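# Remove stained block from row, lay it flat, close gap

## Task

Pull the yellow-brown stained block out of the row of on-edge blocks and set it lying flat on an empty part of the bench, clear of the row. Then push the row together so the grey blocks stand with their faces touching again. Finally release everything and move the grippers away.

## Robot and tools

Robot: two arms, left_arm and right_arm. Each has six revolute joints and a parallel two-finger gripper with a wrist camera. In the scene frame, left_arm's root sits at (-0.039, +0.351, 0) m, turned about 12 degrees about z (quat_wxyz +0.995, 0, 0, +0.103). right_arm's root is at (-0.020, -0.328, 0) m, turned about 2 degrees (quat_wxyz +1.000, 0, 0, +0.016).

Scene frame: the origin is on the table surface midway between the arms. +x points away from the robot over the table, +z points up, and left_arm is on the +y side. The arm names do not refer to sides of any picture. The gripper's fingers point along its own +z axis and close along its y axis. The reported hand point lies between the finger pads, roughly 1 cm short of the tips. Reported hand positions get less accurate the farther the arm reaches.

execute_actions takes "actions", a list holding at most one item, and an optional "pictures" boolean (true by default). There are three forms:
- An empty list sends nothing and returns the current state.
- A move is {"rows": [...], "steps": n}. It has 1 to 15 rows and steps from 1 to 15, with 15 as the default. Each control step lasts 1/30 s and uses one row. If there are fewer rows than steps, the last row is repeated.
- A wait is {"steps": n} with n up to 300. It sends nothing and returns once n steps have passed since the previous result. Your own reply time counts toward those steps.

Every row is a single list of 14 numbers covering both arms, even if only one arm should move. The first 7 are left_arm and the next 7 are right_arm. Each group of 7 is: waist, shoulder, elbow, wrist pitch, wrist yaw, wrist roll, gripper opening.

Joint values are absolute target angles in radians, the same quantities printed under Joint positions. They are not offsets. The stated ranges are:
- waist -2.618 to 3.054
- shoulder 0.000 to 3.142
- elbow 0.000 to 3.142
- wrist pitch -1.571 to 1.571
- wrist yaw -1.571 to 1.571
- wrist roll -2.094 to 2.094

The true stops can differ from these by up to 0.036 rad in either direction. If a target goes more than 0.036 rad past a stated end, and is also farther out than that joint's last reading, the whole call is rejected and the robot receives nothing. A target beyond the real stop is cut back to the stop, and the result then reports "joint sent to its limit". That message may refer to an earlier action that was still running. If the message does not appear, that does not prove there is more room.

The opening is an absolute value from -1 (shut) to +1 (fully open). It uses the same scale as grip_measured in the results. To hold an object, command a value about 0.03 below grip_measured; a smaller difference gives a looser hold. Each pad pushes with roughly 50 to 62 N, and less on very thin parts.

Speed limits: each step, the target sent to a joint is kept close to where that joint actually is. The allowed lead is 0.202 rad for the waist, 0.258 for the shoulder, 0.238 for the elbow, 0.573 for wrist pitch, and 0.522 for yaw and roll. If a target would carry the hand more than 70 mm from its present spot in one step, all of that arm's targets are pulled back toward the current angles. Large moves therefore take several actions. Between calls the arms keep heading for the last row you sent. They stop when everything has settled or a step is HELD. The simulation keeps running while you think and write.

Result lines:
- The state line, `left_arm: …` | `right_arm: …`, gives each hand's position in metres and its orientation as quat_wxyz, in the scene frame.
- Joint positions and Joint velocities list each arm's six joints (rad, rad/s), followed by the finger-pad gap (m, m/s). The gap is 0.094 m when fully open.
- grip_measured is the measured opening on the command scale. It can be off by about 1 mm per gripper, by a fixed amount.
- "joint command not followed" means a clearance check changed or blocked joint targets on some steps.
- HELD marks steps on which your row, or part of it, was not sent.
- Joint torques follow joint order, excluding the gripper. They carry offsets and noise and are nonzero even in free air.
- MOTOR HOT appears from 75 °C. At 90 °C the arm is stopped for 10 s. At 100 °C the arm goes limp and drops. Both stops appear as OVER-TEMPERATURE FAULT. Do not hold loads longer than necessary.

zoom_image takes "camera" (cam_high, cam_left_wrist or cam_right_wrist) and "region" [x0, y0, x1, y1]. The region is in pixels of that camera's latest 504x504 image, measured from the top-left corner, and can be at most 504 by 504. It returns an enlarged view. cam_high is a fixed overhead camera; the wrist cameras are fisheye. Calibration (K, distortion, T_world_to_cam) is supplied, but each camera may be a few millimetres or degrees off.

read_manual takes an optional "section"; "licences" is the only one. It returns licence text and does not move anything.

finished_scene takes "scene", the current scene's number. A reply with no tool call ends the whole run.

Suggested order:
1. Look, and locate the stained block with cam_high and zoom_image.
2. Open a gripper above the stained block and lower it.
3. Close to grip, lift straight up, and carry the block to an empty spot.
4. Lay it down flat, release it, and raise the gripper.
5. Gently slide the grey blocks together until their faces touch.
6. Open the gripper and withdraw both arms.
7. Call finished_scene.

Things to avoid: pushing anything off the table, dropping or slamming blocks, hard shoves, and letting the arms strike or press on each other. Objects may occasionally be tugged or bumped by outside forces, so check the result after each step.

Each tool is called as a command line: name --argument value for each argument, lists and objects as JSON in quotes; but a table of rows of numbers goes row by row, as --pt "numbers of a row", without its own name.

## Session

execute_actions --actions '[]'

Scene clock: 0.00 s of 4800.00 s.
left_arm: end_effector_position=(+0.2680, +0.2711, +0.2877) grip_measured=+1.000 end_effector_quat_wxyz=(+0.377, +0.481, +0.751, -0.251) | right_arm: end_effector_position=(+0.3010, +0.1118, +0.2415) grip_measured=+1.000 end_effector_quat_wxyz=(+0.553, -0.542, +0.607, -0.176)
Joint positions: left_arm=[-0.006  1.48   1.558 -1.369  0.909  1.204  0.094] | right_arm=[ 1.114  1.858  1.447 -0.02   0.677 -0.755  0.094]
Joint velocities: left_arm=[-0.002  0.002  0.007 -0.022  0.022 -0.007  0.   ] | right_arm=[-0.012 -0.002 -0.022 -0.066  0.066 -0.037  0.   ]
Joint torques (N m, as the arm reports them, + toward a larger angle): no reading

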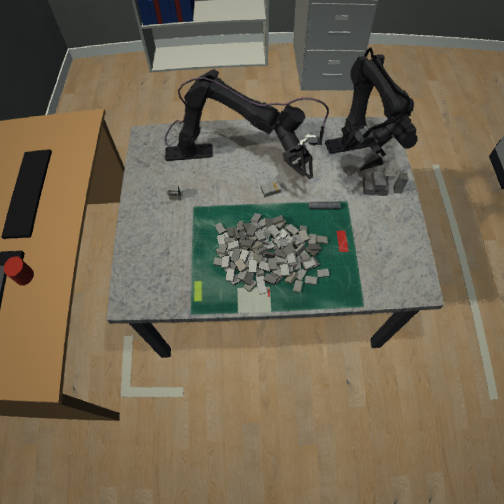

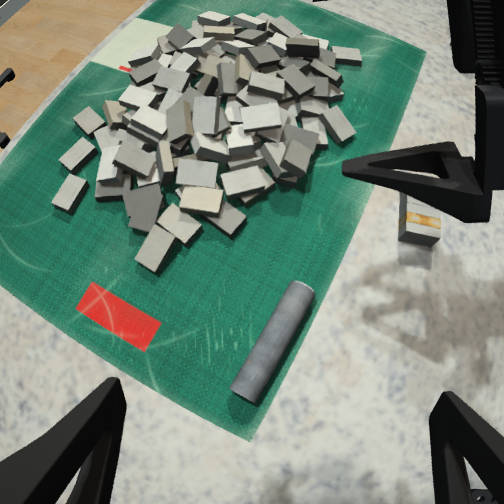

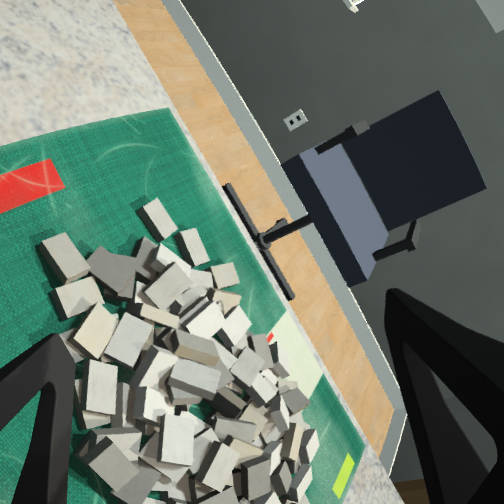

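zoom_image --camera "cam_high" --region '[230, 160, 310, 220]'

zoom_image --camera "cam_left_wrist" --region '[360, 170, 480, 270]'

Region (230, 160, 310, 220) of cam_high's 504x504 image, scaled by 6.300, with more detail than that image has; it fills the top 378 rows of this view, and the rest is white.

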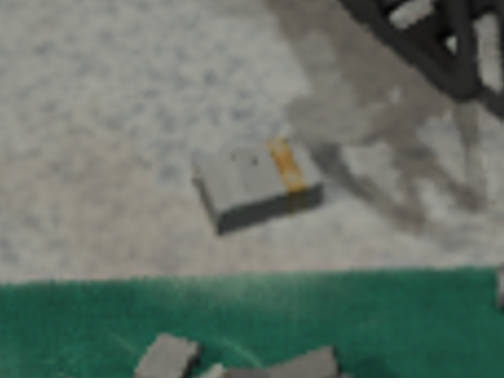

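Region (360, 170, 480, 270) of cam_left_wrist's 504x504 image, scaled by 4.200, with more detail than that image has.

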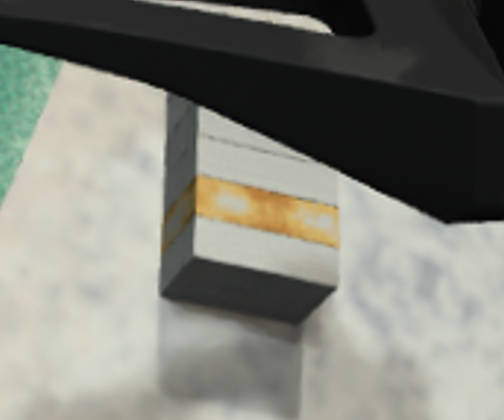

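execute_actions --actions '[{"rows": [[-0.006,1.48,1.558,-1.369,0.5,0.8,1, 0.0,0.6,0.5,0,0,0,1]], "steps": 15}]' --pictures false

execute_actions --actions '[{"rows": [[-1.172,2.09,1.932,-1.412,0,0.33,1, 0.0,0.6,0.5,0,0,0,1]], "steps": 15}]' --pictures false

execute_actions --actions '[{"steps": 60}]'

Scene clock: 40.90 s of 4800.00 s.
left_arm: end_effector_position=(+0.2701, +0.3262, +0.2425) grip_measured=+1.000 end_effector_quat_wxyz=(+0.238, +0.326, +0.902, -0.151) | right_arm: end_effector_position=(+0.2930, -0.2834, +0.2234) grip_measured=+1.000 end_effector_quat_wxyz=(+0.597, -0.071, +0.799, +0.014)
Joint positions: left_arm=[-0.008  1.482  1.558 -1.368  0.507  0.819  0.094] | right_arm=[ 0.14   0.745  0.493 -0.039  0.057 -0.049  0.094]
Joint velocities: left_arm=[ 0.002 -0.002 -0.002 -0.022 -0.139 -0.125  0.   ] | right_arm=[-2.171 -2.171 -0.305 -0.256 -0.168  0.227  0.   ]
Joint torques (N m, as the arm reports them, + toward a larger angle): left_arm=[ 0.08 -4.67  6.39  0.91  0.41 -0.02] | right_arm=[ 0.68 -0.89  8.81  2.35 -0.18  0.01]
Steps of this call (steps 1 to 90: nothing new was sent; then 37.40 s passed at rest; steps 91 to 105: all 15 steps of this action). Readings (joint positions):
91: left_arm=[-0.007 1.480 1.558 -1.367 0.857 1.147] | right_arm=[1.094 1.828 1.406 0.004 0.592 -0.683]
92: left_arm=[-0.008 1.480 1.558 -1.368 0.784 1.078] | right_arm=[1.059 1.764 1.319 0.010 0.474 -0.587]
94: left_arm=[-0.008 1.482 1.558 -1.368 0.673 0.979] | right_arm=[0.938 1.615 1.152 -0.001 0.309 -0.411]
98: left_arm=[-0.008 1.482 1.558 -1.368 0.563 0.875] | right_arm=[0.654 1.316 0.868 0.007 0.161 -0.197]
105: the state above

Scene clock: 41.40 s of 4800.00 s.
left_arm: end_effector_position=(+0.2987, +0.1263, +0.0892) grip_measured=+1.000 end_effector_quat_wxyz=(-0.024, +0.454, +0.891, -0.010) | right_arm: end_effector_position=(+0.2791, -0.3193, +0.2784) grip_measured=+1.000 end_effector_quat_wxyz=(+0.673, -0.010, +0.739, +0.004)
Joint positions: left_arm=[-0.785  2.153  1.905 -1.369  0.025  0.366  0.094] | right_arm=[ 0.004  0.598  0.495  0.009  0.016 -0.006  0.094]
Joint velocities: left_arm=[-1.707 -0.017 -0.007 -0.037 -0.11  -0.212  0.   ] | right_arm=[-0.027 -0.032  0.002 -0.037 -0.022 -0.037  0.   ]
Joint torques (N m, as the arm reports them, + toward a larger angle): left_arm=[ -0.38 -13.44   7.62   0.13   0.04  -0.06] | right_arm=[-0.4   1.16  6.96  1.69 -0.14  0.03]
Steps of this call (steps 1 to 15: all 15 steps of this action). Readings (joint positions):
1: left_arm=[-0.035 1.515 1.601 -1.404 0.425 0.748] | right_arm=[0.075 0.681 0.490 -0.041 0.056 -0.039]
2: left_arm=[-0.088 1.578 1.689 -1.440 0.329 0.664] | right_arm=[0.032 0.636 0.491 -0.025 0.056 -0.031]
4: left_arm=[-0.203 1.722 1.838 -1.417 0.218 0.558] | right_arm=[0.005 0.599 0.495 0.007 0.050 -0.021]
8: left_arm=[-0.391 1.954 1.905 -1.369 0.118 0.457] | right_arm=[0.004 0.598 0.495 0.009 0.028 -0.011]
15: the state above

Scene clock: 43.40 s of 4800.00 s.
left_arm: end_effector_position=(+0.1891, +0.0251, +0.1034) grip_measured=+1.000 end_effector_quat_wxyz=(-0.021, +0.604, +0.797, +0.005) | right_arm: end_effector_position=(+0.2791, -0.3188, +0.2784) grip_measured=+1.000 end_effector_quat_wxyz=(+0.673, -0.011, +0.739, +0.006)
Joint positions: left_arm=[-1.167  2.117  1.905 -1.404  0.003  0.336  0.094] | right_arm=[ 0.004  0.598  0.495  0.009  0.013 -0.005  0.094]
Joint velocities: left_arm=[-0.002 -0.017  0.007 -0.037 -0.022  0.037  0.   ] | right_arm=[-0.002 -0.002 -0.002 -0.022  0.037 -0.081  0.   ]
Joint torques (N m, as the arm reports them, + toward a larger angle): left_arm=[ -0.36 -11.41   8.16   0.3   -0.01  -0.07] | right_arm=[-0.38  1.26  6.99  1.64 -0.16  0.05]
Steps of this call (steps 1 to 45: the robot went on to your last target; steps 46 to 60: nothing new was sent). Readings (joint positions):
1: left_arm=[-0.846 2.150 1.905 -1.369 0.021 0.361] | right_arm=[0.004 0.598 0.495 0.009 0.016 -0.006]
2: left_arm=[-0.907 2.145 1.905 -1.369 0.019 0.357] | right_arm=[0.004 0.598 0.495 0.009 0.015 -0.005]
4: left_arm=[-1.028 2.136 1.905 -1.369 0.015 0.351] | right_arm=[0.004 0.598 0.495 0.009 0.014 -0.005]
8: left_arm=[-1.213 2.124 1.905 -1.377 0.021 0.345] | right_arm=[0.004 0.598 0.495 0.009 0.014 -0.005]
60: the state above
All arms were judged still, so your last target was given up. Only a new action makes them travel on or press farther. Fingers that are still opening or closing keep moving.
camera_calibration (this result's frames):
cam_left_wrist: T_world_to_cam=[[-0.953033, -0.30234, -0.0178668, 0.198011], [-0.260709, 0.788922, 0.556447, 0.0204448], [-0.154141, 0.53497, -0.830691, 0.206846], [0, 0, 0, 1]] pos_world=[0.225925, -0.0669195, 0.163987]
cam_right_wrist: T_world_to_cam=[[-0.0413984, -0.991956, -0.119619, -0.282327], [-0.625158, 0.119108, -0.771356, 0.456872], [0.779399, 0.042848, -0.62506, 0.0748914], [0, 0, 0, 1]] pos_world=[0.215559, -0.337682, 0.365451]

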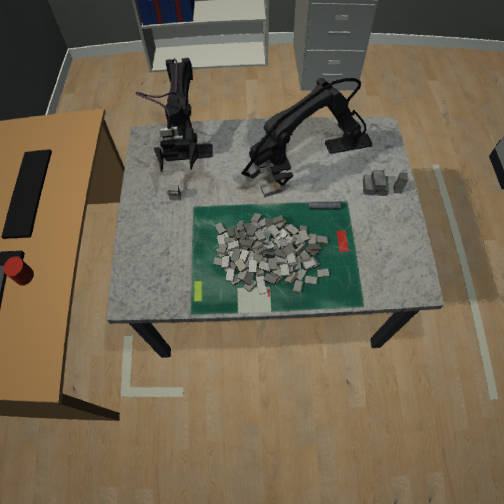

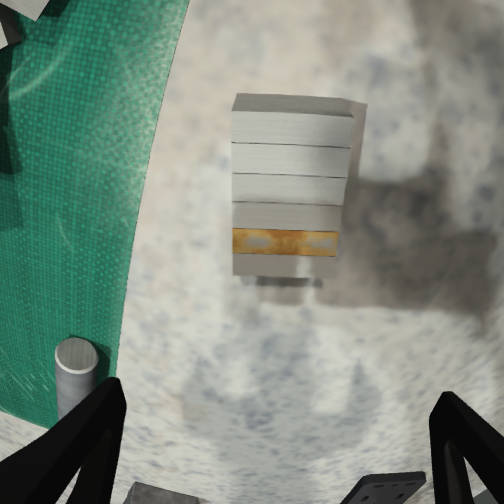

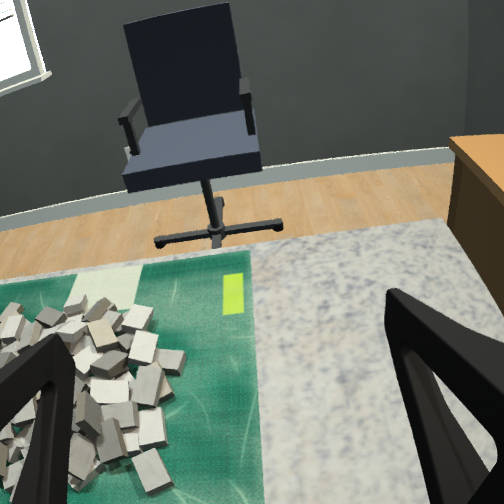

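zoom_image --camera "cam_left_wrist" --region '[200, 80, 410, 290]'

Region (200, 80, 410, 290) of cam_left_wrist's 504x504 image, scaled by 2.400, with more detail than that image has.

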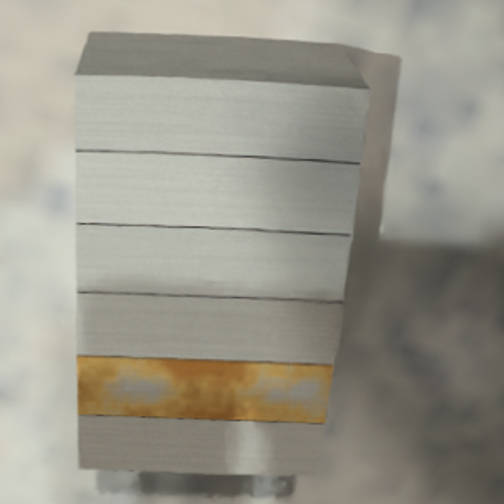

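execute_actions --actions '[{"rows": [[-1.171,2.083,1.904,-1.387,0,0.328,0.9, 0.0,0.6,0.5,0,0,0,1],[-1.171,2.076,1.876,-1.361,0,0.327,0.8, 0.0,0.6,0.5,0,0,0,1],[-1.171,2.069,1.847,-1.336,0,0.325,0.7, 0.0,0.6,0.5,0,0,0,1],[-1.171,2.062,1.819,-1.310,0,0.323,0.6, 0.0,0.6,0.5,0,0,0,1],[-1.171,2.055,1.791,-1.285,0,0.321,0.5, 0.0,0.6,0.5,0,0,0,1],[-1.172,2.048,1.763,-1.260,0,0.319,0.45, 0.0,0.6,0.5,0,0,0,1],[-1.172,2.041,1.735,-1.234,0,0.317,0.4, 0.0,0.6,0.5,0,0,0,1],[-1.172,2.034,1.706,-1.209,0,0.315,0.4, 0.0,0.6,0.5,0,0,0,1],[-1.172,2.027,1.678,-1.183,0,0.313,0.4, 0.0,0.6,0.5,0,0,0,1],[-1.172,2.02,1.65,-1.158,0,0.312,0.4, 0.0,0.6,0.5,0,0,0,1]], "steps": 15}]' --pictures false

execute_actions --actions '[{"steps": 20}]'

Scene clock: 108.80 s of 4800.00 s.
left_arm: end_effector_position=(+0.1795, +0.0389, +0.0646) grip_measured=+0.402 end_effector_quat_wxyz=(-0.019, +0.598, +0.802, +0.005) | right_arm: end_effector_position=(+0.2791, -0.3188, +0.2784) grip_measured=+1.000 end_effector_quat_wxyz=(+0.673, -0.011, +0.739, +0.006)
Joint positions: left_arm=[-1.167  2.052  1.653 -1.212  0.003  0.321  0.066] | right_arm=[ 0.004  0.598  0.495  0.009  0.013 -0.005  0.094]
Joint velocities: left_arm=[-0.022 -0.002  0.012  0.183  0.022 -0.037  0.   ] | right_arm=[ 0.012  0.017 -0.002 -0.051 -0.022  0.022  0.   ]
Joint torques (N m, as the arm reports them, + toward a larger angle): left_arm=[ -0.38 -11.33   5.98   0.58  -0.03  -0.01] | right_arm=[-0.36  1.19  7.04  1.63 -0.16  0.04]
Steps of this call (steps 1 to 90: nothing new was sent; then 61.90 s passed at rest; steps 91 to 105: all 15 steps of this action). Readings (joint positions):
91: left_arm=[-1.167 2.117 1.905 -1.404 0.003 0.336] | right_arm=[0.004 0.598 0.495 0.009 0.013 -0.005]
92: left_arm=[-1.167 2.115 1.901 -1.399 0.003 0.335] | right_arm=[0.004 0.598 0.495 0.009 0.013 -0.005]
94: left_arm=[-1.167 2.101 1.871 -1.372 0.003 0.334] | right_arm=[0.004 0.598 0.495 0.009 0.013 -0.005]
98: left_arm=[-1.167 2.067 1.768 -1.304 0.003 0.328] | right_arm=[0.004 0.598 0.495 0.009 0.013 -0.005]
105: the state above

Scene clock: 109.47 s of 4800.00 s.
left_arm: end_effector_position=(+0.1851, +0.0308, +0.0644) grip_measured=+0.402 end_effector_quat_wxyz=(-0.001, +0.597, +0.802, -0.001) | right_arm: end_effector_position=(+0.2791, -0.3188, +0.2784) grip_measured=+1.000 end_effector_quat_wxyz=(+0.673, -0.011, +0.739, +0.006)
Joint positions: left_arm=[-1.167  2.052  1.653 -1.173  0.003  0.318  0.066] | right_arm=[ 0.004  0.598  0.495  0.009  0.013 -0.005  0.094]
Joint velocities: left_arm=[-0.002 -0.002  0.007 -0.066 -0.022 -0.051 -0.001] | right_arm=[-0.002  0.007  0.012  0.007 -0.022  0.007  0.   ]
Joint torques (N m, as the arm reports them, + toward a larger angle): left_arm=[ -0.44 -11.39   6.14   0.59  -0.04  -0.04] | right_arm=[-0.39  1.21  7.02  1.64 -0.16  0.05]
Steps of this call (steps 1 to 20: the robot went on to your last target). Readings (joint positions):
1: left_arm=[-1.167 2.052 1.653 -1.204 0.003 0.320] | right_arm=[0.004 0.598 0.495 0.009 0.013 -0.005]
2: left_arm=[-1.167 2.052 1.653 -1.197 0.003 0.320] | right_arm=[0.004 0.598 0.495 0.009 0.013 -0.005]
4: left_arm=[-1.167 2.052 1.653 -1.187 0.003 0.319] | right_arm=[0.004 0.598 0.495 0.009 0.013 -0.005]
8: left_arm=[-1.167 2.052 1.653 -1.177 0.003 0.319] | right_arm=[0.004 0.598 0.495 0.009 0.013 -0.005]
20: the state above
camera_calibration (this result's frames):
cam_left_wrist: T_world_to_cam=[[-0.946953, -0.319881, -0.0309304, 0.19549], [-0.288385, 0.803332, 0.521048, 0.0435403], [-0.141826, 0.502328, -0.852967, 0.170963], [0, 0, 0, 1]] pos_world=[0.221923, -0.058323, 0.129185]
cam_right_wrist: T_world_to_cam=[[-0.0413984, -0.991956, -0.119619, -0.282327], [-0.625158, 0.119108, -0.771356, 0.456872], [0.779399, 0.042848, -0.62506, 0.0748914], [0, 0, 0, 1]] pos_world=[0.215559, -0.337682, 0.365451]

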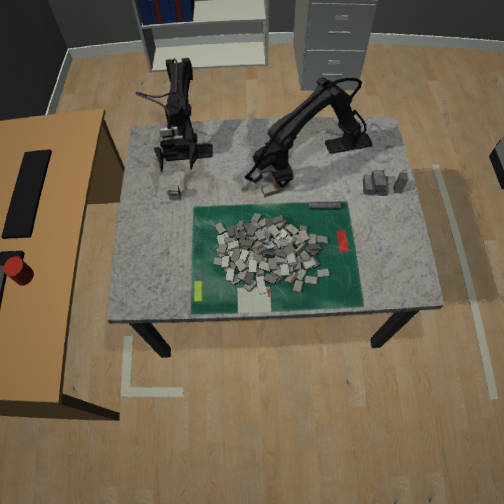

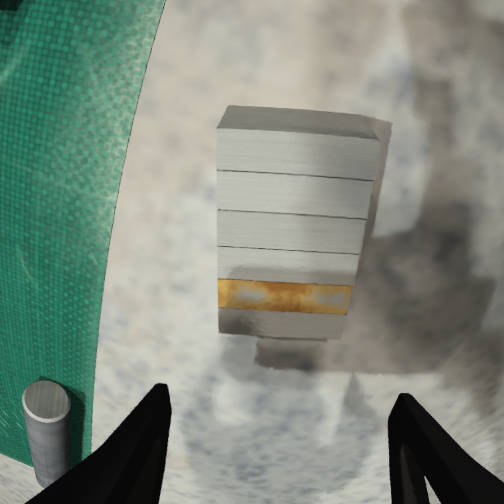

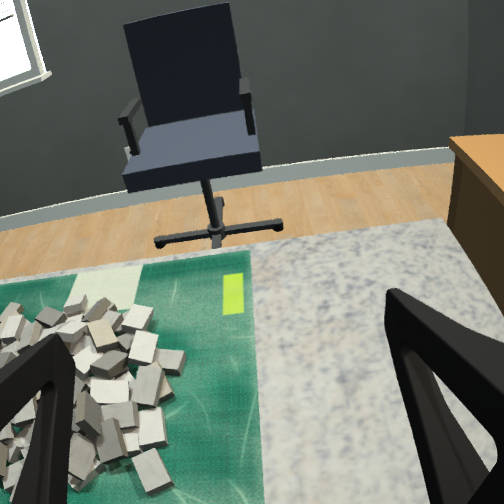

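zoom_image --camera "cam_left_wrist" --region '[130, 250, 450, 504]'

zoom_image --camera "cam_left_wrist" --region '[200, 230, 380, 360]'

Region (130, 250, 450, 504) of cam_left_wrist's 504x504 image, scaled by 1.575, with more detail than that image has; it fills the top 400 rows of this view, and the rest is white.

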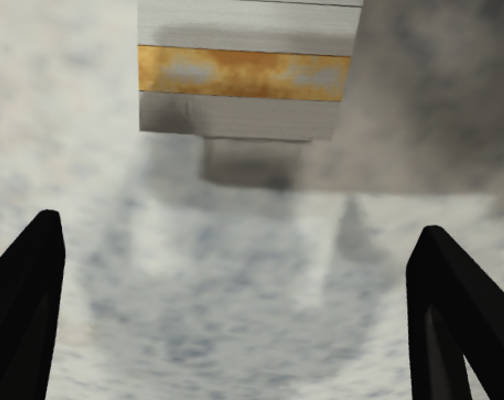

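Region (200, 230, 380, 360) of cam_left_wrist's 504x504 image, scaled by 2.800, with more detail than that image has.

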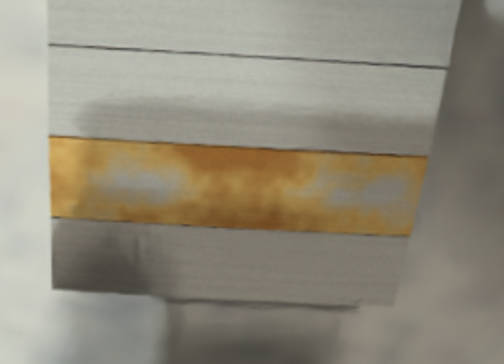

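execute_actions --actions '[{"rows": [[-1.172,2.045,1.64,-1.143,0,0.312,0.4, 0.0,0.6,0.5,0,0,0,1],[-1.172,2.052,1.628,-1.128,0,0.312,0.4, 0.0,0.6,0.5,0,0,0,1],[-1.172,2.055,1.615,-1.112,0,0.312,0.4, 0.0,0.6,0.5,0,0,0,1],[-1.172,2.058,1.602,-1.097,0,0.312,0.4, 0.0,0.6,0.5,0,0,0,1],[-1.172,2.061,1.59,-1.082,0,0.312,0.4, 0.0,0.6,0.5,0,0,0,1],[-1.172,2.064,1.577,-1.066,0,0.312,0.4, 0.0,0.6,0.5,0,0,0,1],[-1.172,2.067,1.564,-1.051,0,0.312,0.4, 0.0,0.6,0.5,0,0,0,1],[-1.172,2.070,1.552,-1.036,0,0.312,0.4, 0.0,0.6,0.5,0,0,0,1],[-1.172,2.073,1.539,-1.02,0,0.312,0.4, 0.0,0.6,0.5,0,0,0,1],[-1.172,2.076,1.527,-1.006,0,0.312,0.4, 0.0,0.6,0.5,0,0,0,1]], "steps": 15}]' --pictures false

execute_actions --actions '[{"steps": 15}]'

Scene clock: 134.17 s of 4800.00 s.
left_arm: end_effector_position=(+0.1813, +0.0363, +0.0253) grip_measured=+0.402 end_effector_quat_wxyz=(-0.009, +0.597, +0.803, +0.001) | right_arm: end_effector_position=(+0.2791, -0.3188, +0.2784) grip_measured=+1.000 end_effector_quat_wxyz=(+0.673, -0.011, +0.739, +0.006)
Joint positions: left_arm=[-1.167  2.078  1.533 -1.043  0.003  0.318  0.066] | right_arm=[ 0.004  0.598  0.495  0.009  0.013 -0.005  0.094]
Joint velocities: left_arm=[-0.022  0.027 -0.037  0.081 -0.081 -0.007 -0.001] | right_arm=[ 0.002 -0.002 -0.007 -0.022 -0.081  0.007  0.   ]
Joint torques (N m, as the arm reports them, + toward a larger angle): left_arm=[-0.38 -9.44  5.78  0.61 -0.02 -0.04] | right_arm=[-0.38  1.21  6.99  1.63 -0.17  0.05]
Steps of this call (steps 1 to 15: the robot went on to your last target; steps 16 to 90: nothing new was sent; then 21.20 s passed at rest; steps 91 to 105: all 15 steps of this action). Readings (joint positions):
91: left_arm=[-1.167 2.052 1.653 -1.171 0.003 0.318] | right_arm=[0.004 0.598 0.495 0.009 0.013 -0.005]
92: left_arm=[-1.167 2.052 1.651 -1.166 0.003 0.318] | right_arm=[0.004 0.598 0.495 0.009 0.013 -0.005]
94: left_arm=[-1.167 2.052 1.637 -1.147 0.003 0.318] | right_arm=[0.004 0.598 0.495 0.009 0.013 -0.005]
98: left_arm=[-1.167 2.053 1.585 -1.101 0.003 0.318] | right_arm=[0.004 0.598 0.495 0.009 0.013 -0.005]
105: the state above

Scene clock: 134.67 s of 4800.00 s.
left_arm: end_effector_position=(+0.1843, +0.0319, +0.0250) grip_measured=+0.402 end_effector_quat_wxyz=(+0.001, +0.597, +0.803, -0.002) | right_arm: end_effector_position=(+0.2791, -0.3188, +0.2784) grip_measured=+1.000 end_effector_quat_wxyz=(+0.673, -0.011, +0.739, +0.006)
Joint positions: left_arm=[-1.167  2.078  1.533 -1.021  0.003  0.318  0.066] | right_arm=[ 0.004  0.598  0.495  0.009  0.013 -0.005  0.094]
Joint velocities: left_arm=[-0.017 -0.007  0.017  0.051  0.007  0.051  0.   ] | right_arm=[-0.002 -0.007  0.007 -0.022 -0.11   0.007  0.   ]
Joint torques (N m, as the arm reports them, + toward a larger angle): left_arm=[-0.51 -9.2   5.61  0.63 -0.07 -0.05] | right_arm=[-0.37  1.22  7.    1.65 -0.16  0.05]
Steps of this call (steps 1 to 15: the robot went on to your last target). Readings (joint positions):
1: left_arm=[-1.167 2.078 1.533 -1.039 0.003 0.318] | right_arm=[0.004 0.598 0.495 0.009 0.013 -0.005]
2: left_arm=[-1.167 2.078 1.533 -1.036 0.003 0.318] | right_arm=[0.004 0.598 0.495 0.009 0.013 -0.005]
4: left_arm=[-1.167 2.078 1.533 -1.029 0.003 0.318] | right_arm=[0.004 0.598 0.495 0.009 0.013 -0.005]
8: left_arm=[-1.167 2.078 1.533 -1.023 0.003 0.318] | right_arm=[0.004 0.598 0.495 0.009 0.013 -0.005]
15: the state above
camera_calibration (this result's frames):
cam_left_wrist: T_world_to_cam=[[-0.946755, -0.320351, -0.0321059, 0.193894], [-0.28994, 0.805007, 0.517588, 0.0632637], [-0.139964, 0.499338, -0.855027, 0.136474], [0, 0, 0, 1]] pos_world=[0.221014, -0.0569604, 0.0901694]
cam_right_wrist: T_world_to_cam=[[-0.0413984, -0.991956, -0.119619, -0.282327], [-0.625158, 0.119108, -0.771356, 0.456872], [0.779399, 0.042848, -0.62506, 0.0748914], [0, 0, 0, 1]] pos_world=[0.215559, -0.337682, 0.365451]

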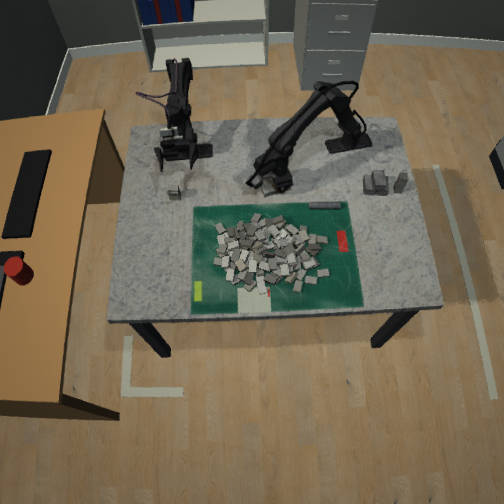

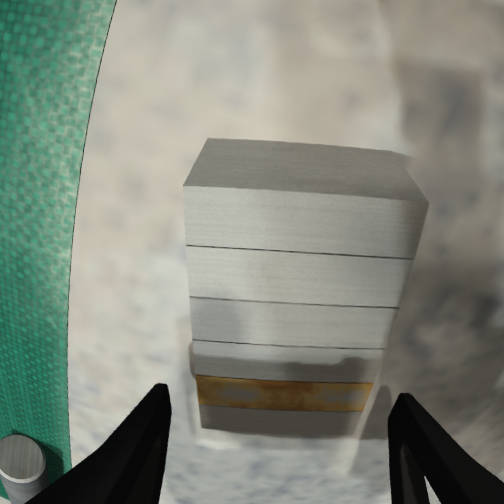

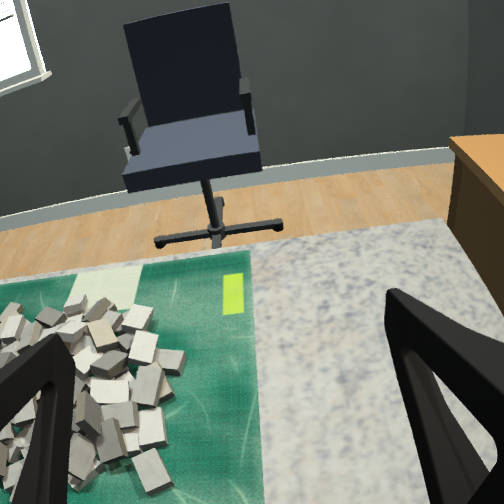

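execute_actions --actions '[{"rows": [[-1.172,2.076,1.527,-1.006,0,0.312,0.25, 0.0,0.6,0.5,0,0,0,1],[-1.172,2.076,1.527,-1.006,0,0.312,0.1, 0.0,0.6,0.5,0,0,0,1],[-1.172,2.076,1.527,-1.006,0,0.312,0.0, 0.0,0.6,0.5,0,0,0,1]], "steps": 10}]'

zoom_image --camera "cam_left_wrist" --region '[150, 330, 420, 504]'

Scene clock: 140.07 s of 4800.00 s.
left_arm: end_effector_position=(+0.1844, +0.0318, +0.0250) grip_measured=+0.002 end_effector_quat_wxyz=(+0.002, +0.597, +0.803, -0.002) | right_arm: end_effector_position=(+0.2791, -0.3188, +0.2784) grip_measured=+1.000 end_effector_quat_wxyz=(+0.673, -0.011, +0.739, +0.006)
Joint positions: left_arm=[-1.167  2.078  1.533 -1.02   0.003  0.318  0.047] | right_arm=[ 0.004  0.598  0.495  0.009  0.013 -0.005  0.094]
Joint velocities: left_arm=[ 0.012 -0.017 -0.012 -0.051  0.022  0.007 -0.   ] | right_arm=[ 0.007 -0.027 -0.002 -0.007 -0.095  0.037  0.   ]
Joint torques (N m, as the arm reports them, + toward a larger angle): left_arm=[-0.37 -9.19  5.64  0.59 -0.07 -0.05] | right_arm=[-0.4   1.23  7.01  1.63 -0.15  0.04]
Steps of this call (steps 1 to 15: the robot went on to your last target; steps 16 to 90: nothing new was sent; then 2.07 s passed at rest; steps 91 to 100: all 10 steps of this action). Readings (joint positions):
91: left_arm=[-1.167 2.078 1.533 -1.021 0.003 0.318] | right_arm=[0.004 0.598 0.495 0.009 0.013 -0.005]
92: left_arm=[-1.167 2.078 1.533 -1.020 0.003 0.318] | right_arm=[0.004 0.598 0.495 0.009 0.013 -0.005]
94: left_arm=[-1.167 2.078 1.533 -1.020 0.003 0.318] | right_arm=[0.004 0.598 0.495 0.009 0.013 -0.005]
98: left_arm=[-1.167 2.078 1.533 -1.020 0.003 0.318] | right_arm=[0.004 0.598 0.495 0.009 0.013 -0.005]
100: the state above
camera_calibration (this result's frames):
cam_left_wrist: T_world_to_cam=[[-0.946741, -0.320371, -0.0323196, 0.19395], [-0.290166, 0.805331, 0.516958, 0.0634672], [-0.13959, 0.498803, -0.8554, 0.136525], [0, 0, 0, 1]] pos_world=[0.221094, -0.0570751, 0.0902416]
cam_right_wrist: T_world_to_cam=[[-0.0413984, -0.991956, -0.119619, -0.282327], [-0.625158, 0.119108, -0.771356, 0.456872], [0.779399, 0.042848, -0.62506, 0.0748914], [0, 0, 0, 1]] pos_world=[0.215559, -0.337682, 0.365451]

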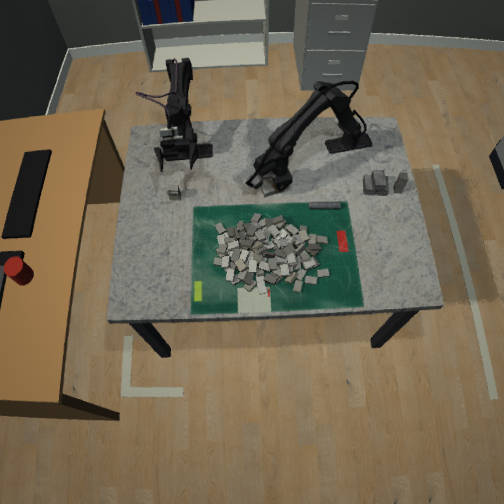

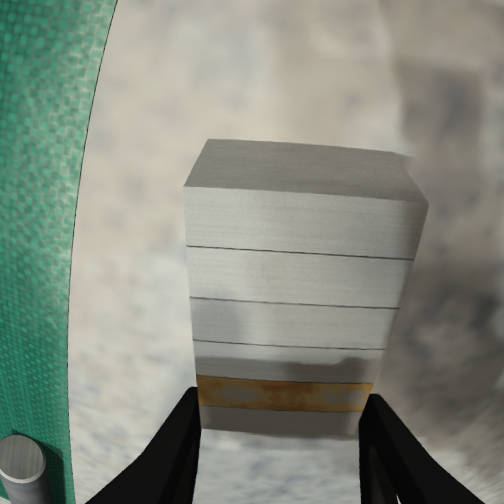

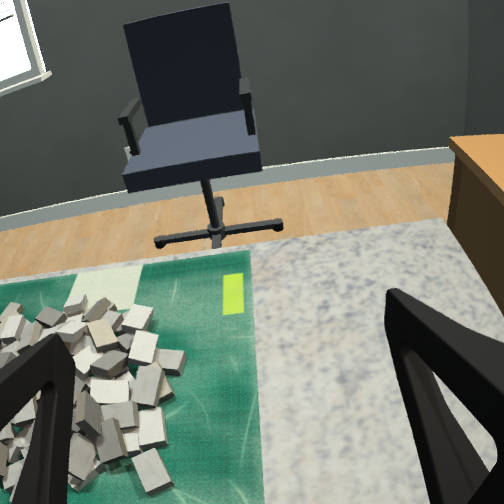

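Region (150, 330, 420, 504) of cam_left_wrist's 504x504 image, scaled by 1.867, with more detail than that image has; it fills the top 325 rows of this view, and the rest is white.

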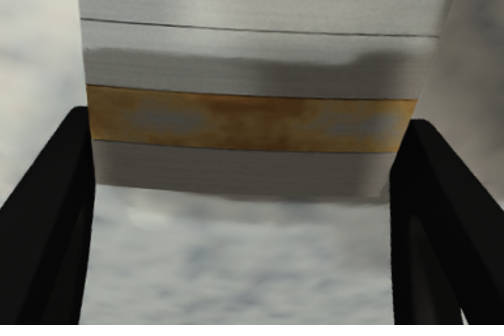

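execute_actions --actions '[{"rows": [[-1.172,2.076,1.527,-1.036,0,0.312,0.0, 0.0,0.6,0.5,0,0,0,1],[-1.172,2.076,1.527,-1.036,0,0.312,0.0, 0.0,0.6,0.5,0,0,0,1],[-1.172,2.076,1.527,-1.036,0,0.312,0.0, 0.0,0.6,0.5,0,0,0,1],[-1.172,2.076,1.527,-1.036,0,0.312,0.0, 0.0,0.6,0.5,0,0,0,1],[-1.172,2.076,1.527,-1.036,0,0.312,0.0, 0.0,0.6,0.5,0,0,0,1],[-1.172,2.076,1.527,-1.036,0,0.312,0.0, 0.0,0.6,0.5,0,0,0,1],[-1.172,2.076,1.527,-1.036,0,0.312,-0.03, 0.0,0.6,0.5,0,0,0,1],[-1.172,2.076,1.527,-1.036,0,0.312,-0.06, 0.0,0.6,0.5,0,0,0,1],[-1.172,2.076,1.527,-1.036,0,0.312,-0.08, 0.0,0.6,0.5,0,0,0,1],[-1.172,2.076,1.527,-1.036,0,0.312,-0.1, 0.0,0.6,0.5,0,0,0,1],[-1.172,2.076,1.527,-1.036,0,0.312,-0.12, 0.0,0.6,0.5,0,0,0,1],[-1.172,2.076,1.527,-1.036,0,0.312,-0.14, 0.0,0.6,0.5,0,0,0,1]], "steps": 15}]'

Scene clock: 156.63 s of 4800.00 s.
left_arm: end_effector_position=(+0.1839, +0.0332, +0.0250) grip_measured=-0.131 end_effector_quat_wxyz=(-0.001, +0.596, +0.803, -0.000) | right_arm: end_effector_position=(+0.2791, -0.3188, +0.2784) grip_measured=+1.000 end_effector_quat_wxyz=(+0.673, -0.011, +0.739, +0.006)
Joint positions: left_arm=[-1.167  2.078  1.533 -1.026  0.001  0.318  0.041] | right_arm=[ 0.004  0.598  0.495  0.009  0.013 -0.005  0.094]
Joint velocities: left_arm=[ 0.007  0.002 -0.017 -0.051  0.007  0.037 -0.   ] | right_arm=[-0.007  0.012 -0.022 -0.007 -0.007  0.022  0.   ]
Joint torques (N m, as the arm reports them, + toward a larger angle): left_arm=[-0.34 -9.28  5.75  0.4   0.04 -0.07] | right_arm=[-0.41  1.22  6.99  1.64 -0.14  0.05]
Steps of this call (steps 1 to 15: the robot went on to your last target; steps 16 to 90: nothing new was sent; then 13.07 s passed at rest; steps 91 to 105: all 15 steps of this action). Readings (joint positions):
91: left_arm=[-1.167 2.078 1.533 -1.021 0.003 0.318] | right_arm=[0.004 0.598 0.495 0.009 0.013 -0.005]
92: left_arm=[-1.167 2.078 1.533 -1.022 0.003 0.318] | right_arm=[0.004 0.598 0.495 0.009 0.013 -0.005]
94: left_arm=[-1.167 2.078 1.533 -1.025 0.003 0.318] | right_arm=[0.004 0.598 0.495 0.009 0.013 -0.005]
98: left_arm=[-1.167 2.078 1.533 -1.026 0.002 0.318] | right_arm=[0.004 0.598 0.495 0.009 0.013 -0.005]
105: the state above
camera_calibration (this result's frames):
cam_left_wrist: T_world_to_cam=[[-0.94668, -0.320537, -0.0324398, 0.193849], [-0.289469, 0.802052, 0.522418, 0.0619826], [-0.141436, 0.503953, -0.852072, 0.135808], [0, 0, 0, 1]] pos_world=[0.220663, -0.0560184, 0.089626]
cam_right_wrist: T_world_to_cam=[[-0.0413984, -0.991956, -0.119619, -0.282327], [-0.625158, 0.119108, -0.771356, 0.456872], [0.779399, 0.042848, -0.62506, 0.0748914], [0, 0, 0, 1]] pos_world=[0.215559, -0.337682, 0.365451]

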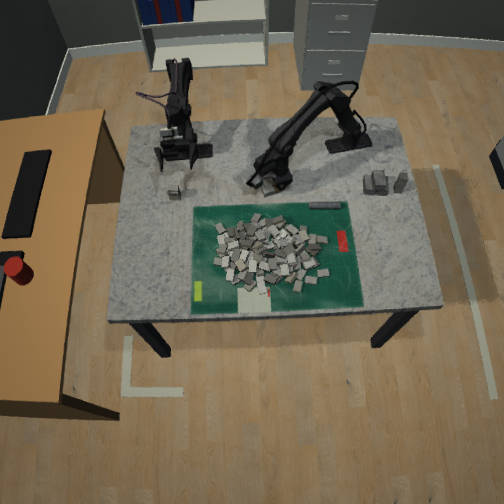

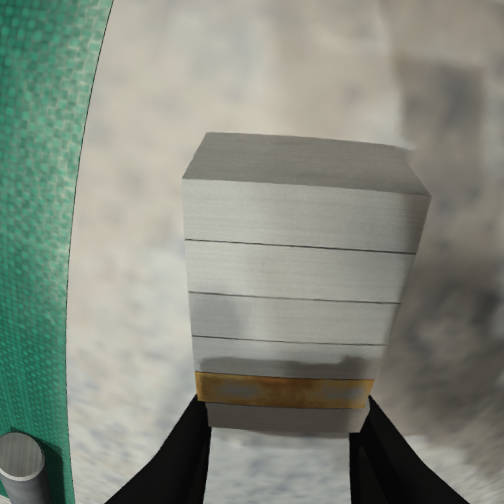

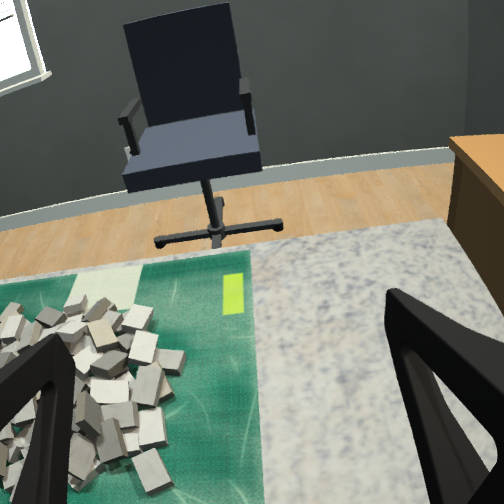

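execute_actions --actions '[{"rows": [[-1.172,2.076,1.527,-1.036,0,0.312,-0.165, 0,0.62,0.52,-0.03,0,-0.02,1],[-1.172,2.066,1.535,-1.036,0,0.312,-0.165, 0,0.65,0.55,-0.07,0,-0.04,1],[-1.172,2.05,1.55,-1.04,0,0.312,-0.165, 0,0.68,0.58,-0.11,0,-0.07,1],[-1.172,2.04,1.56,-1.055,0,0.312,-0.165, 0,0.715,0.615,-0.16,0,-0.10,1],[-1.172,2.032,1.567,-1.07,0,0.312,-0.165, 0,0.75,0.65,-0.21,0,-0.13,1],[-1.172,2.023,1.574,-1.087,0,0.312,-0.165, 0,0.785,0.685,-0.26,0,-0.16,1],[-1.172,2.015,1.581,-1.104,0,0.312,-0.165, 0,0.82,0.72,-0.31,0,-0.19,1],[-1.172,2.007,1.588,-1.121,0,0.312,-0.165, 0,0.855,0.755,-0.36,0,-0.22,1],[-1.172,1.999,1.595,-1.138,0,0.312,-0.165, 0,0.89,0.79,-0.41,0,-0.25,1],[-1.172,1.99,1.602,-1.155,0,0.312,-0.165, 0,0.925,0.825,-0.46,0,-0.28,1],[-1.172,1.982,1.609,-1.172,0,0.312,-0.165, 0,0.96,0.86,-0.51,0,-0.31,1],[-1.172,1.974,1.616,-1.189,0,0.312,-0.165, 0,0.995,0.895,-0.56,0,-0.34,1],[-1.172,1.966,1.623,-1.2,0,0.312,-0.165, 0,1.03,0.93,-0.61,0,-0.37,1],[-1.172,1.957,1.63,-1.21,0,0.312,-0.165, 0,1.065,0.965,-0.66,0,-0.40,1],[-1.172,1.949,1.637,-1.21,0,0.312,-0.165, 0,1.1,1.0,-0.71,0,-0.43,1]], "steps": 15}]'

Scene clock: 182.17 s of 4800.00 s.
left_arm: end_effector_position=(+0.1794, +0.0396, +0.0706) grip_measured=-0.149 end_effector_quat_wxyz=(+0.006, +0.596, +0.803, -0.002) | right_arm: end_effector_position=(+0.3189, -0.3174, +0.2347) grip_measured=+1.000 end_effector_quat_wxyz=(+0.458, -0.146, +0.874, -0.067)
Joint positions: left_arm=[-1.167  1.995  1.595 -1.158  0.001  0.318  0.04 ] | right_arm=[ 0.004  1.033  0.918 -0.493  0.013 -0.302  0.094]
Joint velocities: left_arm=[-0.002 -0.3    0.217 -0.212  0.007 -0.051 -0.   ] | right_arm=[-0.007  1.013  0.999 -1.443  0.007 -0.916  0.   ]
Joint torques (N m, as the arm reports them, + toward a larger angle): left_arm=[ -0.27 -10.81   8.32   0.49   0.    -0.08] | right_arm=[-0.34 -1.84  8.14  1.57 -0.15 -0.02]
Steps of this call (steps 1 to 15: the robot went on to your last target; steps 16 to 90: nothing new was sent; then 22.03 s passed at rest; steps 91 to 105: all 15 steps of this action). Readings (joint positions):
91: left_arm=[-1.167 2.078 1.533 -1.026 0.001 0.318] | right_arm=[0.004 0.599 0.495 0.006 0.013 -0.006]
92: left_arm=[-1.167 2.078 1.533 -1.026 0.001 0.318] | right_arm=[0.004 0.606 0.500 -0.004 0.013 -0.010]
94: left_arm=[-1.167 2.078 1.533 -1.028 0.001 0.318] | right_arm=[0.004 0.648 0.536 -0.051 0.013 -0.032]
98: left_arm=[-1.167 2.065 1.539 -1.064 0.001 0.318] | right_arm=[0.004 0.788 0.669 -0.187 0.013 -0.113]
105: the state above
camera_calibration (this result's frames):
cam_left_wrist: T_world_to_cam=[[-0.94641, -0.320924, -0.0362808, 0.193381], [-0.293537, 0.807867, 0.511065, 0.0330022], [-0.134703, 0.494326, -0.858776, 0.170495], [0, 0, 0, 1]] pos_world=[0.215671, -0.0488808, 0.136566]
cam_right_wrist: T_world_to_cam=[[0.0787187, -0.981119, 0.176663, -0.388885], [-0.919711, -0.139847, -0.366844, 0.364708], [0.384623, -0.133602, -0.913354, 0.154052], [0, 0, 0, 1]] pos_world=[0.306786, -0.309957, 0.343197]

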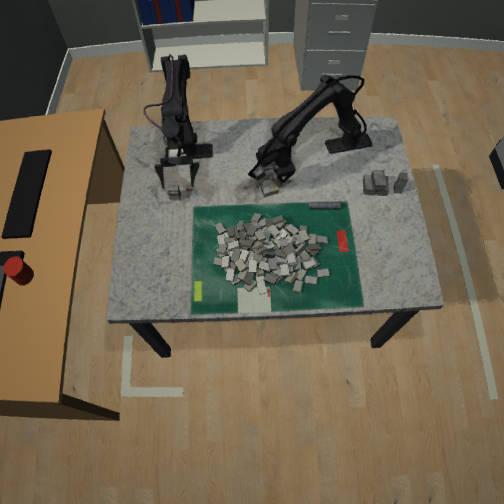

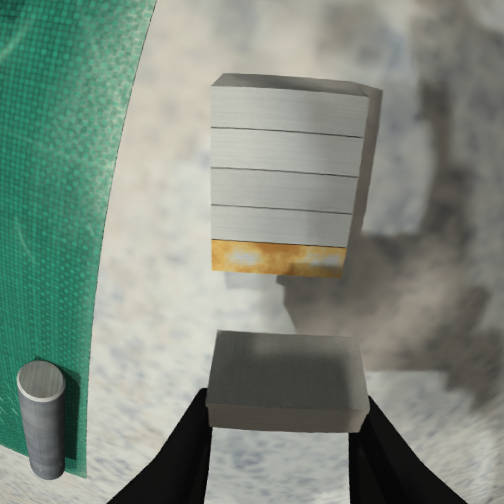

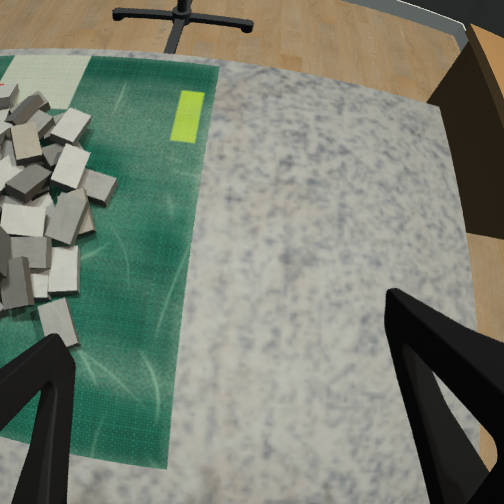

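execute_actions --actions '[{"rows": [[-1.16,1.94,1.635,-1.215,0,0.312,-0.18, 0.01,1.13,1.03,-0.76,0,-0.46,1],[-1.13,1.925,1.63,-1.22,0,0.312,-0.18, 0.03,1.165,1.065,-0.81,0,-0.49,1],[-1.09,1.91,1.62,-1.23,0,0.312,-0.18, 0.05,1.2,1.1,-0.86,0,-0.52,1],[-1.045,1.89,1.61,-1.24,0,0.312,-0.18, 0.07,1.235,1.135,-0.91,0,-0.55,1],[-1.0,1.87,1.6,-1.25,0,0.312,-0.18, 0.1,1.27,1.17,-0.96,0,-0.58,0.95],[-0.95,1.85,1.59,-1.26,0,0.312,-0.18, 0.13,1.305,1.205,-1.01,0,-0.61,0.9],[-0.9,1.83,1.58,-1.27,0,0.312,-0.18, 0.16,1.34,1.24,-1.06,0,-0.64,0.85],[-0.85,1.81,1.57,-1.28,0,0.312,-0.18, 0.19,1.375,1.275,-1.11,0,-0.67,0.8],[-0.8,1.79,1.56,-1.29,0,0.312,-0.18, 0.22,1.41,1.31,-1.16,0,-0.70,0.75],[-0.75,1.77,1.55,-1.3,0,0.312,-0.18, 0.25,1.445,1.345,-1.21,0,-0.73,0.7],[-0.7,1.75,1.54,-1.31,0,0.312,-0.18, 0.28,1.48,1.38,-1.25,0,-0.76,0.65],[-0.65,1.73,1.53,-1.32,0,0.312,-0.18, 0.31,1.515,1.415,-1.28,0,-0.79,0.6],[-0.6,1.71,1.52,-1.33,0,0.312,-0.18, 0.34,1.55,1.45,-1.3,0,-0.81,0.55],[-0.55,1.69,1.51,-1.34,0,0.312,-0.18, 0.37,1.585,1.485,-1.31,0,-0.83,0.5],[-0.5,1.67,1.5,-1.35,0,0.312,-0.18, 0.41,1.62,1.52,-1.31,0,-0.835,0.45]], "steps": 15}]' --pictures false

execute_actions --actions '[{"rows": [[-0.46,1.65,1.49,-1.36,0,0.312,-0.18, 0.46,1.655,1.55,-1.31,0,-0.835,0.4],[-0.42,1.635,1.48,-1.365,0,0.312,-0.18, 0.51,1.69,1.58,-1.31,0,-0.835,0.4],[-0.39,1.62,1.47,-1.37,0,0.312,-0.18, 0.56,1.725,1.61,-1.305,0,-0.835,0.4],[-0.37,1.61,1.46,-1.37,0,0.312,-0.18, 0.61,1.76,1.64,-1.3,0,-0.835,0.4],[-0.35,1.6,1.45,-1.37,0,0.312,-0.18, 0.66,1.795,1.665,-1.295,0,-0.835,0.4],[-0.35,1.6,1.45,-1.37,0,0.312,-0.18, 0.71,1.83,1.69,-1.29,0,-0.835,0.4],[-0.35,1.6,1.45,-1.37,0,0.312,-0.18, 0.76,1.865,1.715,-1.285,0,-0.835,0.4],[-0.35,1.6,1.45,-1.37,0,0.312,-0.18, 0.81,1.9,1.74,-1.28,0,-0.835,0.4],[-0.35,1.6,1.45,-1.37,0,0.312,-0.18, 0.855,1.935,1.76,-1.275,0,-0.835,0.4],[-0.35,1.6,1.45,-1.37,0,0.312,-0.18, 0.895,1.97,1.78,-1.27,0,-0.835,0.4],[-0.35,1.6,1.45,-1.37,0,0.312,-0.18, 0.93,2.0,1.795,-1.265,0,-0.835,0.4],[-0.35,1.6,1.45,-1.37,0,0.312,-0.18, 0.96,2.03,1.805,-1.26,0,-0.835,0.4],[-0.35,1.6,1.45,-1.37,0,0.312,-0.18, 0.98,2.055,1.815,-1.255,0,-0.835,0.4],[-0.35,1.6,1.45,-1.37,0,0.312,-0.18, 0.995,2.08,1.82,-1.25,0,-0.835,0.4],[-0.35,1.6,1.45,-1.37,0,0.312,-0.18, 1.0,2.1,1.82,-1.245,0,-0.835,0.4]], "steps": 15}]' --pictures false

execute_actions --actions '[{"steps": 20}]'

Scene clock: 193.87 s of 4800.00 s.
left_arm: end_effector_position=(+0.2765, +0.2311, +0.1404) grip_measured=-0.158 end_effector_quat_wxyz=(+0.045, +0.335, +0.941, -0.000) | right_arm: end_effector_position=(+0.2865, -0.2093, +0.1711) grip_measured=+0.477 end_effector_quat_wxyz=(+0.122, -0.524, +0.843, -0.028)
Joint positions: left_arm=[-0.574  1.736  1.531 -1.275 -0.002  0.317  0.04 ] | right_arm=[ 0.342  1.558  1.434 -1.197  0.011 -0.741  0.069]
Joint velocities: left_arm=[ 1.375 -0.608 -0.305 -0.315 -0.007 -0.051 -0.   ] | right_arm=[ 0.862  1.033  1.023 -0.799 -0.051 -0.608 -0.049]
Joint torques (N m, as the arm reports them, + toward a larger angle): left_arm=[-0.84 -8.71  5.41  0.36  0.04 -0.05] | right_arm=[ 1.42 -6.87  7.68  0.8  -0.11 -0.05]
Steps of this call (steps 1 to 30: the robot went on to your last target; steps 31 to 90: nothing new was sent; then 8.20 s passed at rest; steps 91 to 105: all 15 steps of this action). Readings (joint positions):
91: left_arm=[-1.167 1.967 1.614 -1.203 0.001 0.318] | right_arm=[0.004 1.104 0.976 -0.712 0.013 -0.429]
92: left_arm=[-1.165 1.967 1.614 -1.204 0.002 0.318] | right_arm=[0.007 1.116 0.992 -0.734 0.013 -0.439]
94: left_arm=[-1.141 1.960 1.614 -1.210 0.009 0.318] | right_arm=[0.028 1.164 1.051 -0.791 0.013 -0.469]
98: left_arm=[-0.975 1.893 1.592 -1.223 0.016 0.318] | right_arm=[0.129 1.305 1.196 -0.923 0.013 -0.558]
105: the state above

Scene clock: 194.37 s of 4800.00 s.
left_arm: end_effector_position=(+0.2533, +0.3135, +0.1532) grip_measured=-0.158 end_effector_quat_wxyz=(+0.021, +0.224, +0.974, +0.006) | right_arm: end_effector_position=(+0.1935, +0.0215, +0.0952) grip_measured=+0.403 end_effector_quat_wxyz=(-0.027, +0.798, -0.602, +0.000)
Joint positions: left_arm=[-0.343  1.621  1.457 -1.364 -0.009  0.316  0.04 ] | right_arm=[ 0.991  2.061  1.789 -1.244  0.006 -0.827  0.066]
Joint velocities: left_arm=[-0.007  0.007  0.002 -0.037  0.022 -0.022 -0.   ] | right_arm=[ 0.613  0.725  0.105  0.051 -0.051 -0.051 -0.   ]
Joint torques (N m, as the arm reports them, + toward a larger angle): left_arm=[-0.52 -7.03  5.94  0.49  0.05 -0.06] | right_arm=[ -2.53 -12.44   7.38   0.27   0.04  -0.04]
Steps of this call (steps 1 to 15: all 15 steps of this action). Readings (joint positions):
1: left_arm=[-0.526 1.715 1.520 -1.286 -0.003 0.317] | right_arm=[0.376 1.593 1.468 -1.219 0.012 -0.759]
2: left_arm=[-0.482 1.695 1.509 -1.298 -0.005 0.317] | right_arm=[0.415 1.627 1.501 -1.236 0.012 -0.773]
4: left_arm=[-0.407 1.660 1.488 -1.320 -0.008 0.316] | right_arm=[0.507 1.696 1.566 -1.255 0.013 -0.793]
8: left_arm=[-0.342 1.622 1.462 -1.356 -0.014 0.316] | right_arm=[0.711 1.836 1.678 -1.259 0.013 -0.814]
15: the state above

Scene clock: 195.03 s of 4800.00 s.
left_arm: end_effector_position=(+0.2533, +0.3133, +0.1532) grip_measured=-0.158 end_effector_quat_wxyz=(+0.021, +0.224, +0.974, +0.006) | right_arm: end_effector_position=(+0.1876, +0.0239, +0.0729) grip_measured=+0.403 end_effector_quat_wxyz=(-0.000, +0.803, -0.595, +0.001)
Joint positions: left_arm=[-0.343  1.621  1.457 -1.364 -0.008  0.316  0.04 ] | right_arm=[ 1.005  2.12   1.79  -1.241  0.001 -0.829  0.066]
Joint velocities: left_arm=[0.002 0.002 0.017 0.037 0.051 0.022 0.   ] | right_arm=[-0.017 -0.002  0.002  0.007  0.051 -0.007 -0.   ]
Joint torques (N m, as the arm reports them, + toward a larger angle): left_arm=[-0.51 -7.23  5.71  0.47  0.07 -0.06] | right_arm=[ -0.53 -14.4    7.84   0.23   0.    -0.05]
Steps of this call (steps 1 to 20: the robot went on to your last target). Readings (joint positions):
1: left_arm=[-0.343 1.621 1.457 -1.364 -0.009 0.316] | right_arm=[1.008 2.083 1.790 -1.241 0.003 -0.828]
2: left_arm=[-0.343 1.621 1.457 -1.364 -0.009 0.316] | right_arm=[1.018 2.101 1.790 -1.241 0.002 -0.829]
4: left_arm=[-0.343 1.621 1.457 -1.364 -0.009 0.316] | right_arm=[1.020 2.120 1.790 -1.241 0.001 -0.829]
8: left_arm=[-0.343 1.621 1.457 -1.364 -0.008 0.316] | right_arm=[1.007 2.120 1.790 -1.241 0.001 -0.829]
20: the state above
camera_calibration (this result's frames):
cam_left_wrist: T_world_to_cam=[[-0.403691, -0.913342, -0.0532812, 0.404953], [-0.808451, 0.328855, 0.48812, 0.0754499], [-0.428299, 0.240125, -0.871148, 0.271932], [0, 0, 0, 1]] pos_world=[0.340942, 0.279751, 0.221641]
cam_right_wrist: T_world_to_cam=[[0.985231, 0.162574, 0.0537518, -0.203623], [0.107072, -0.829907, 0.547531, -0.0104863], [0.133624, -0.53369, -0.835057, 0.153265], [0, 0, 0, 1]] pos_world=[0.181258, 0.106197, 0.144672]

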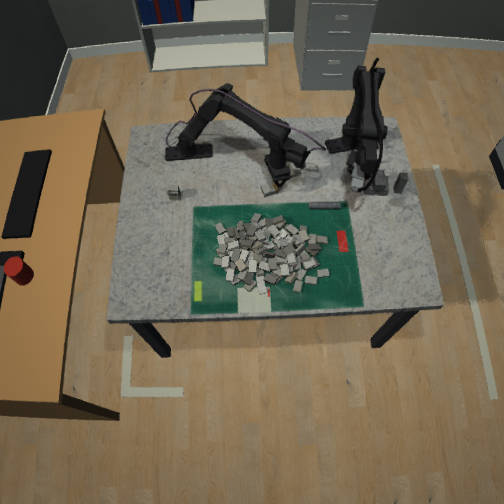

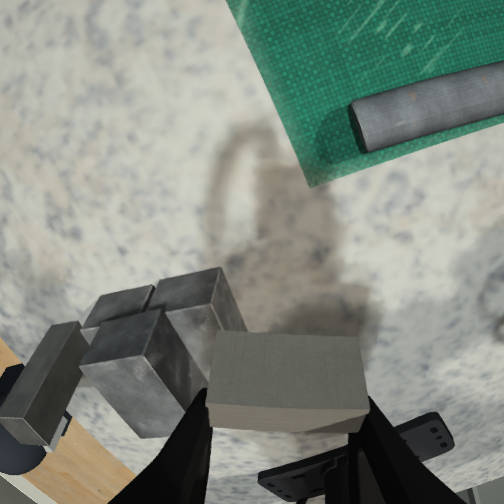

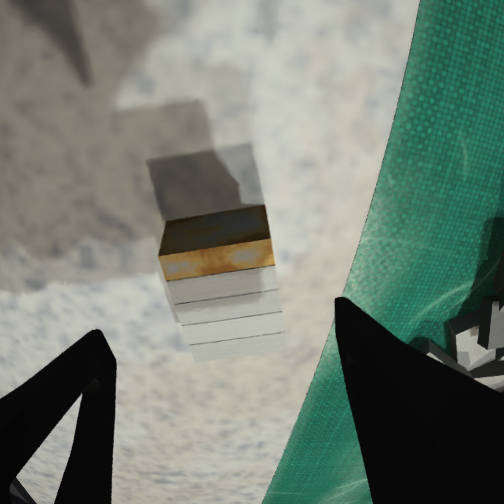

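zoom_image --camera "cam_right_wrist" --region '[80, 190, 360, 400]'

zoom_image --camera "cam_right_wrist" --region '[150, 195, 300, 305]'

Region (80, 190, 360, 400) of cam_right_wrist's 504x504 image, scaled by 1.800, with more detail than that image has; it fills the top 378 rows of this view, and the rest is white.

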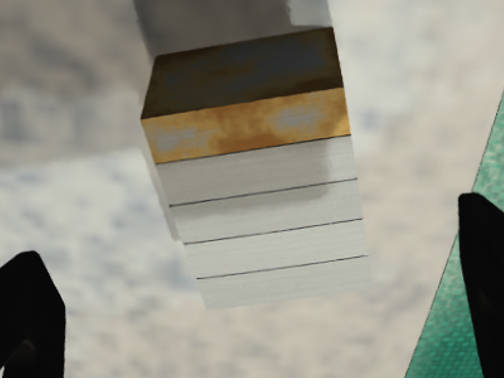

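Region (150, 195, 300, 305) of cam_right_wrist's 504x504 image, scaled by 3.360, with more detail than that image has; it fills the top 370 rows of this view, and the rest is white.

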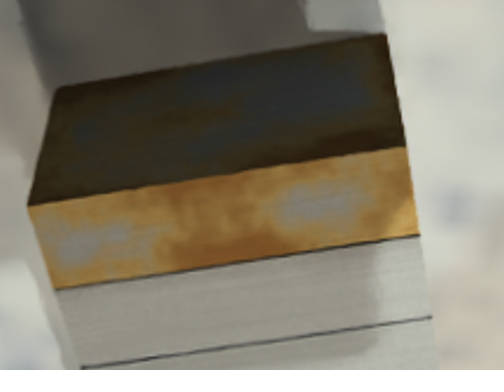

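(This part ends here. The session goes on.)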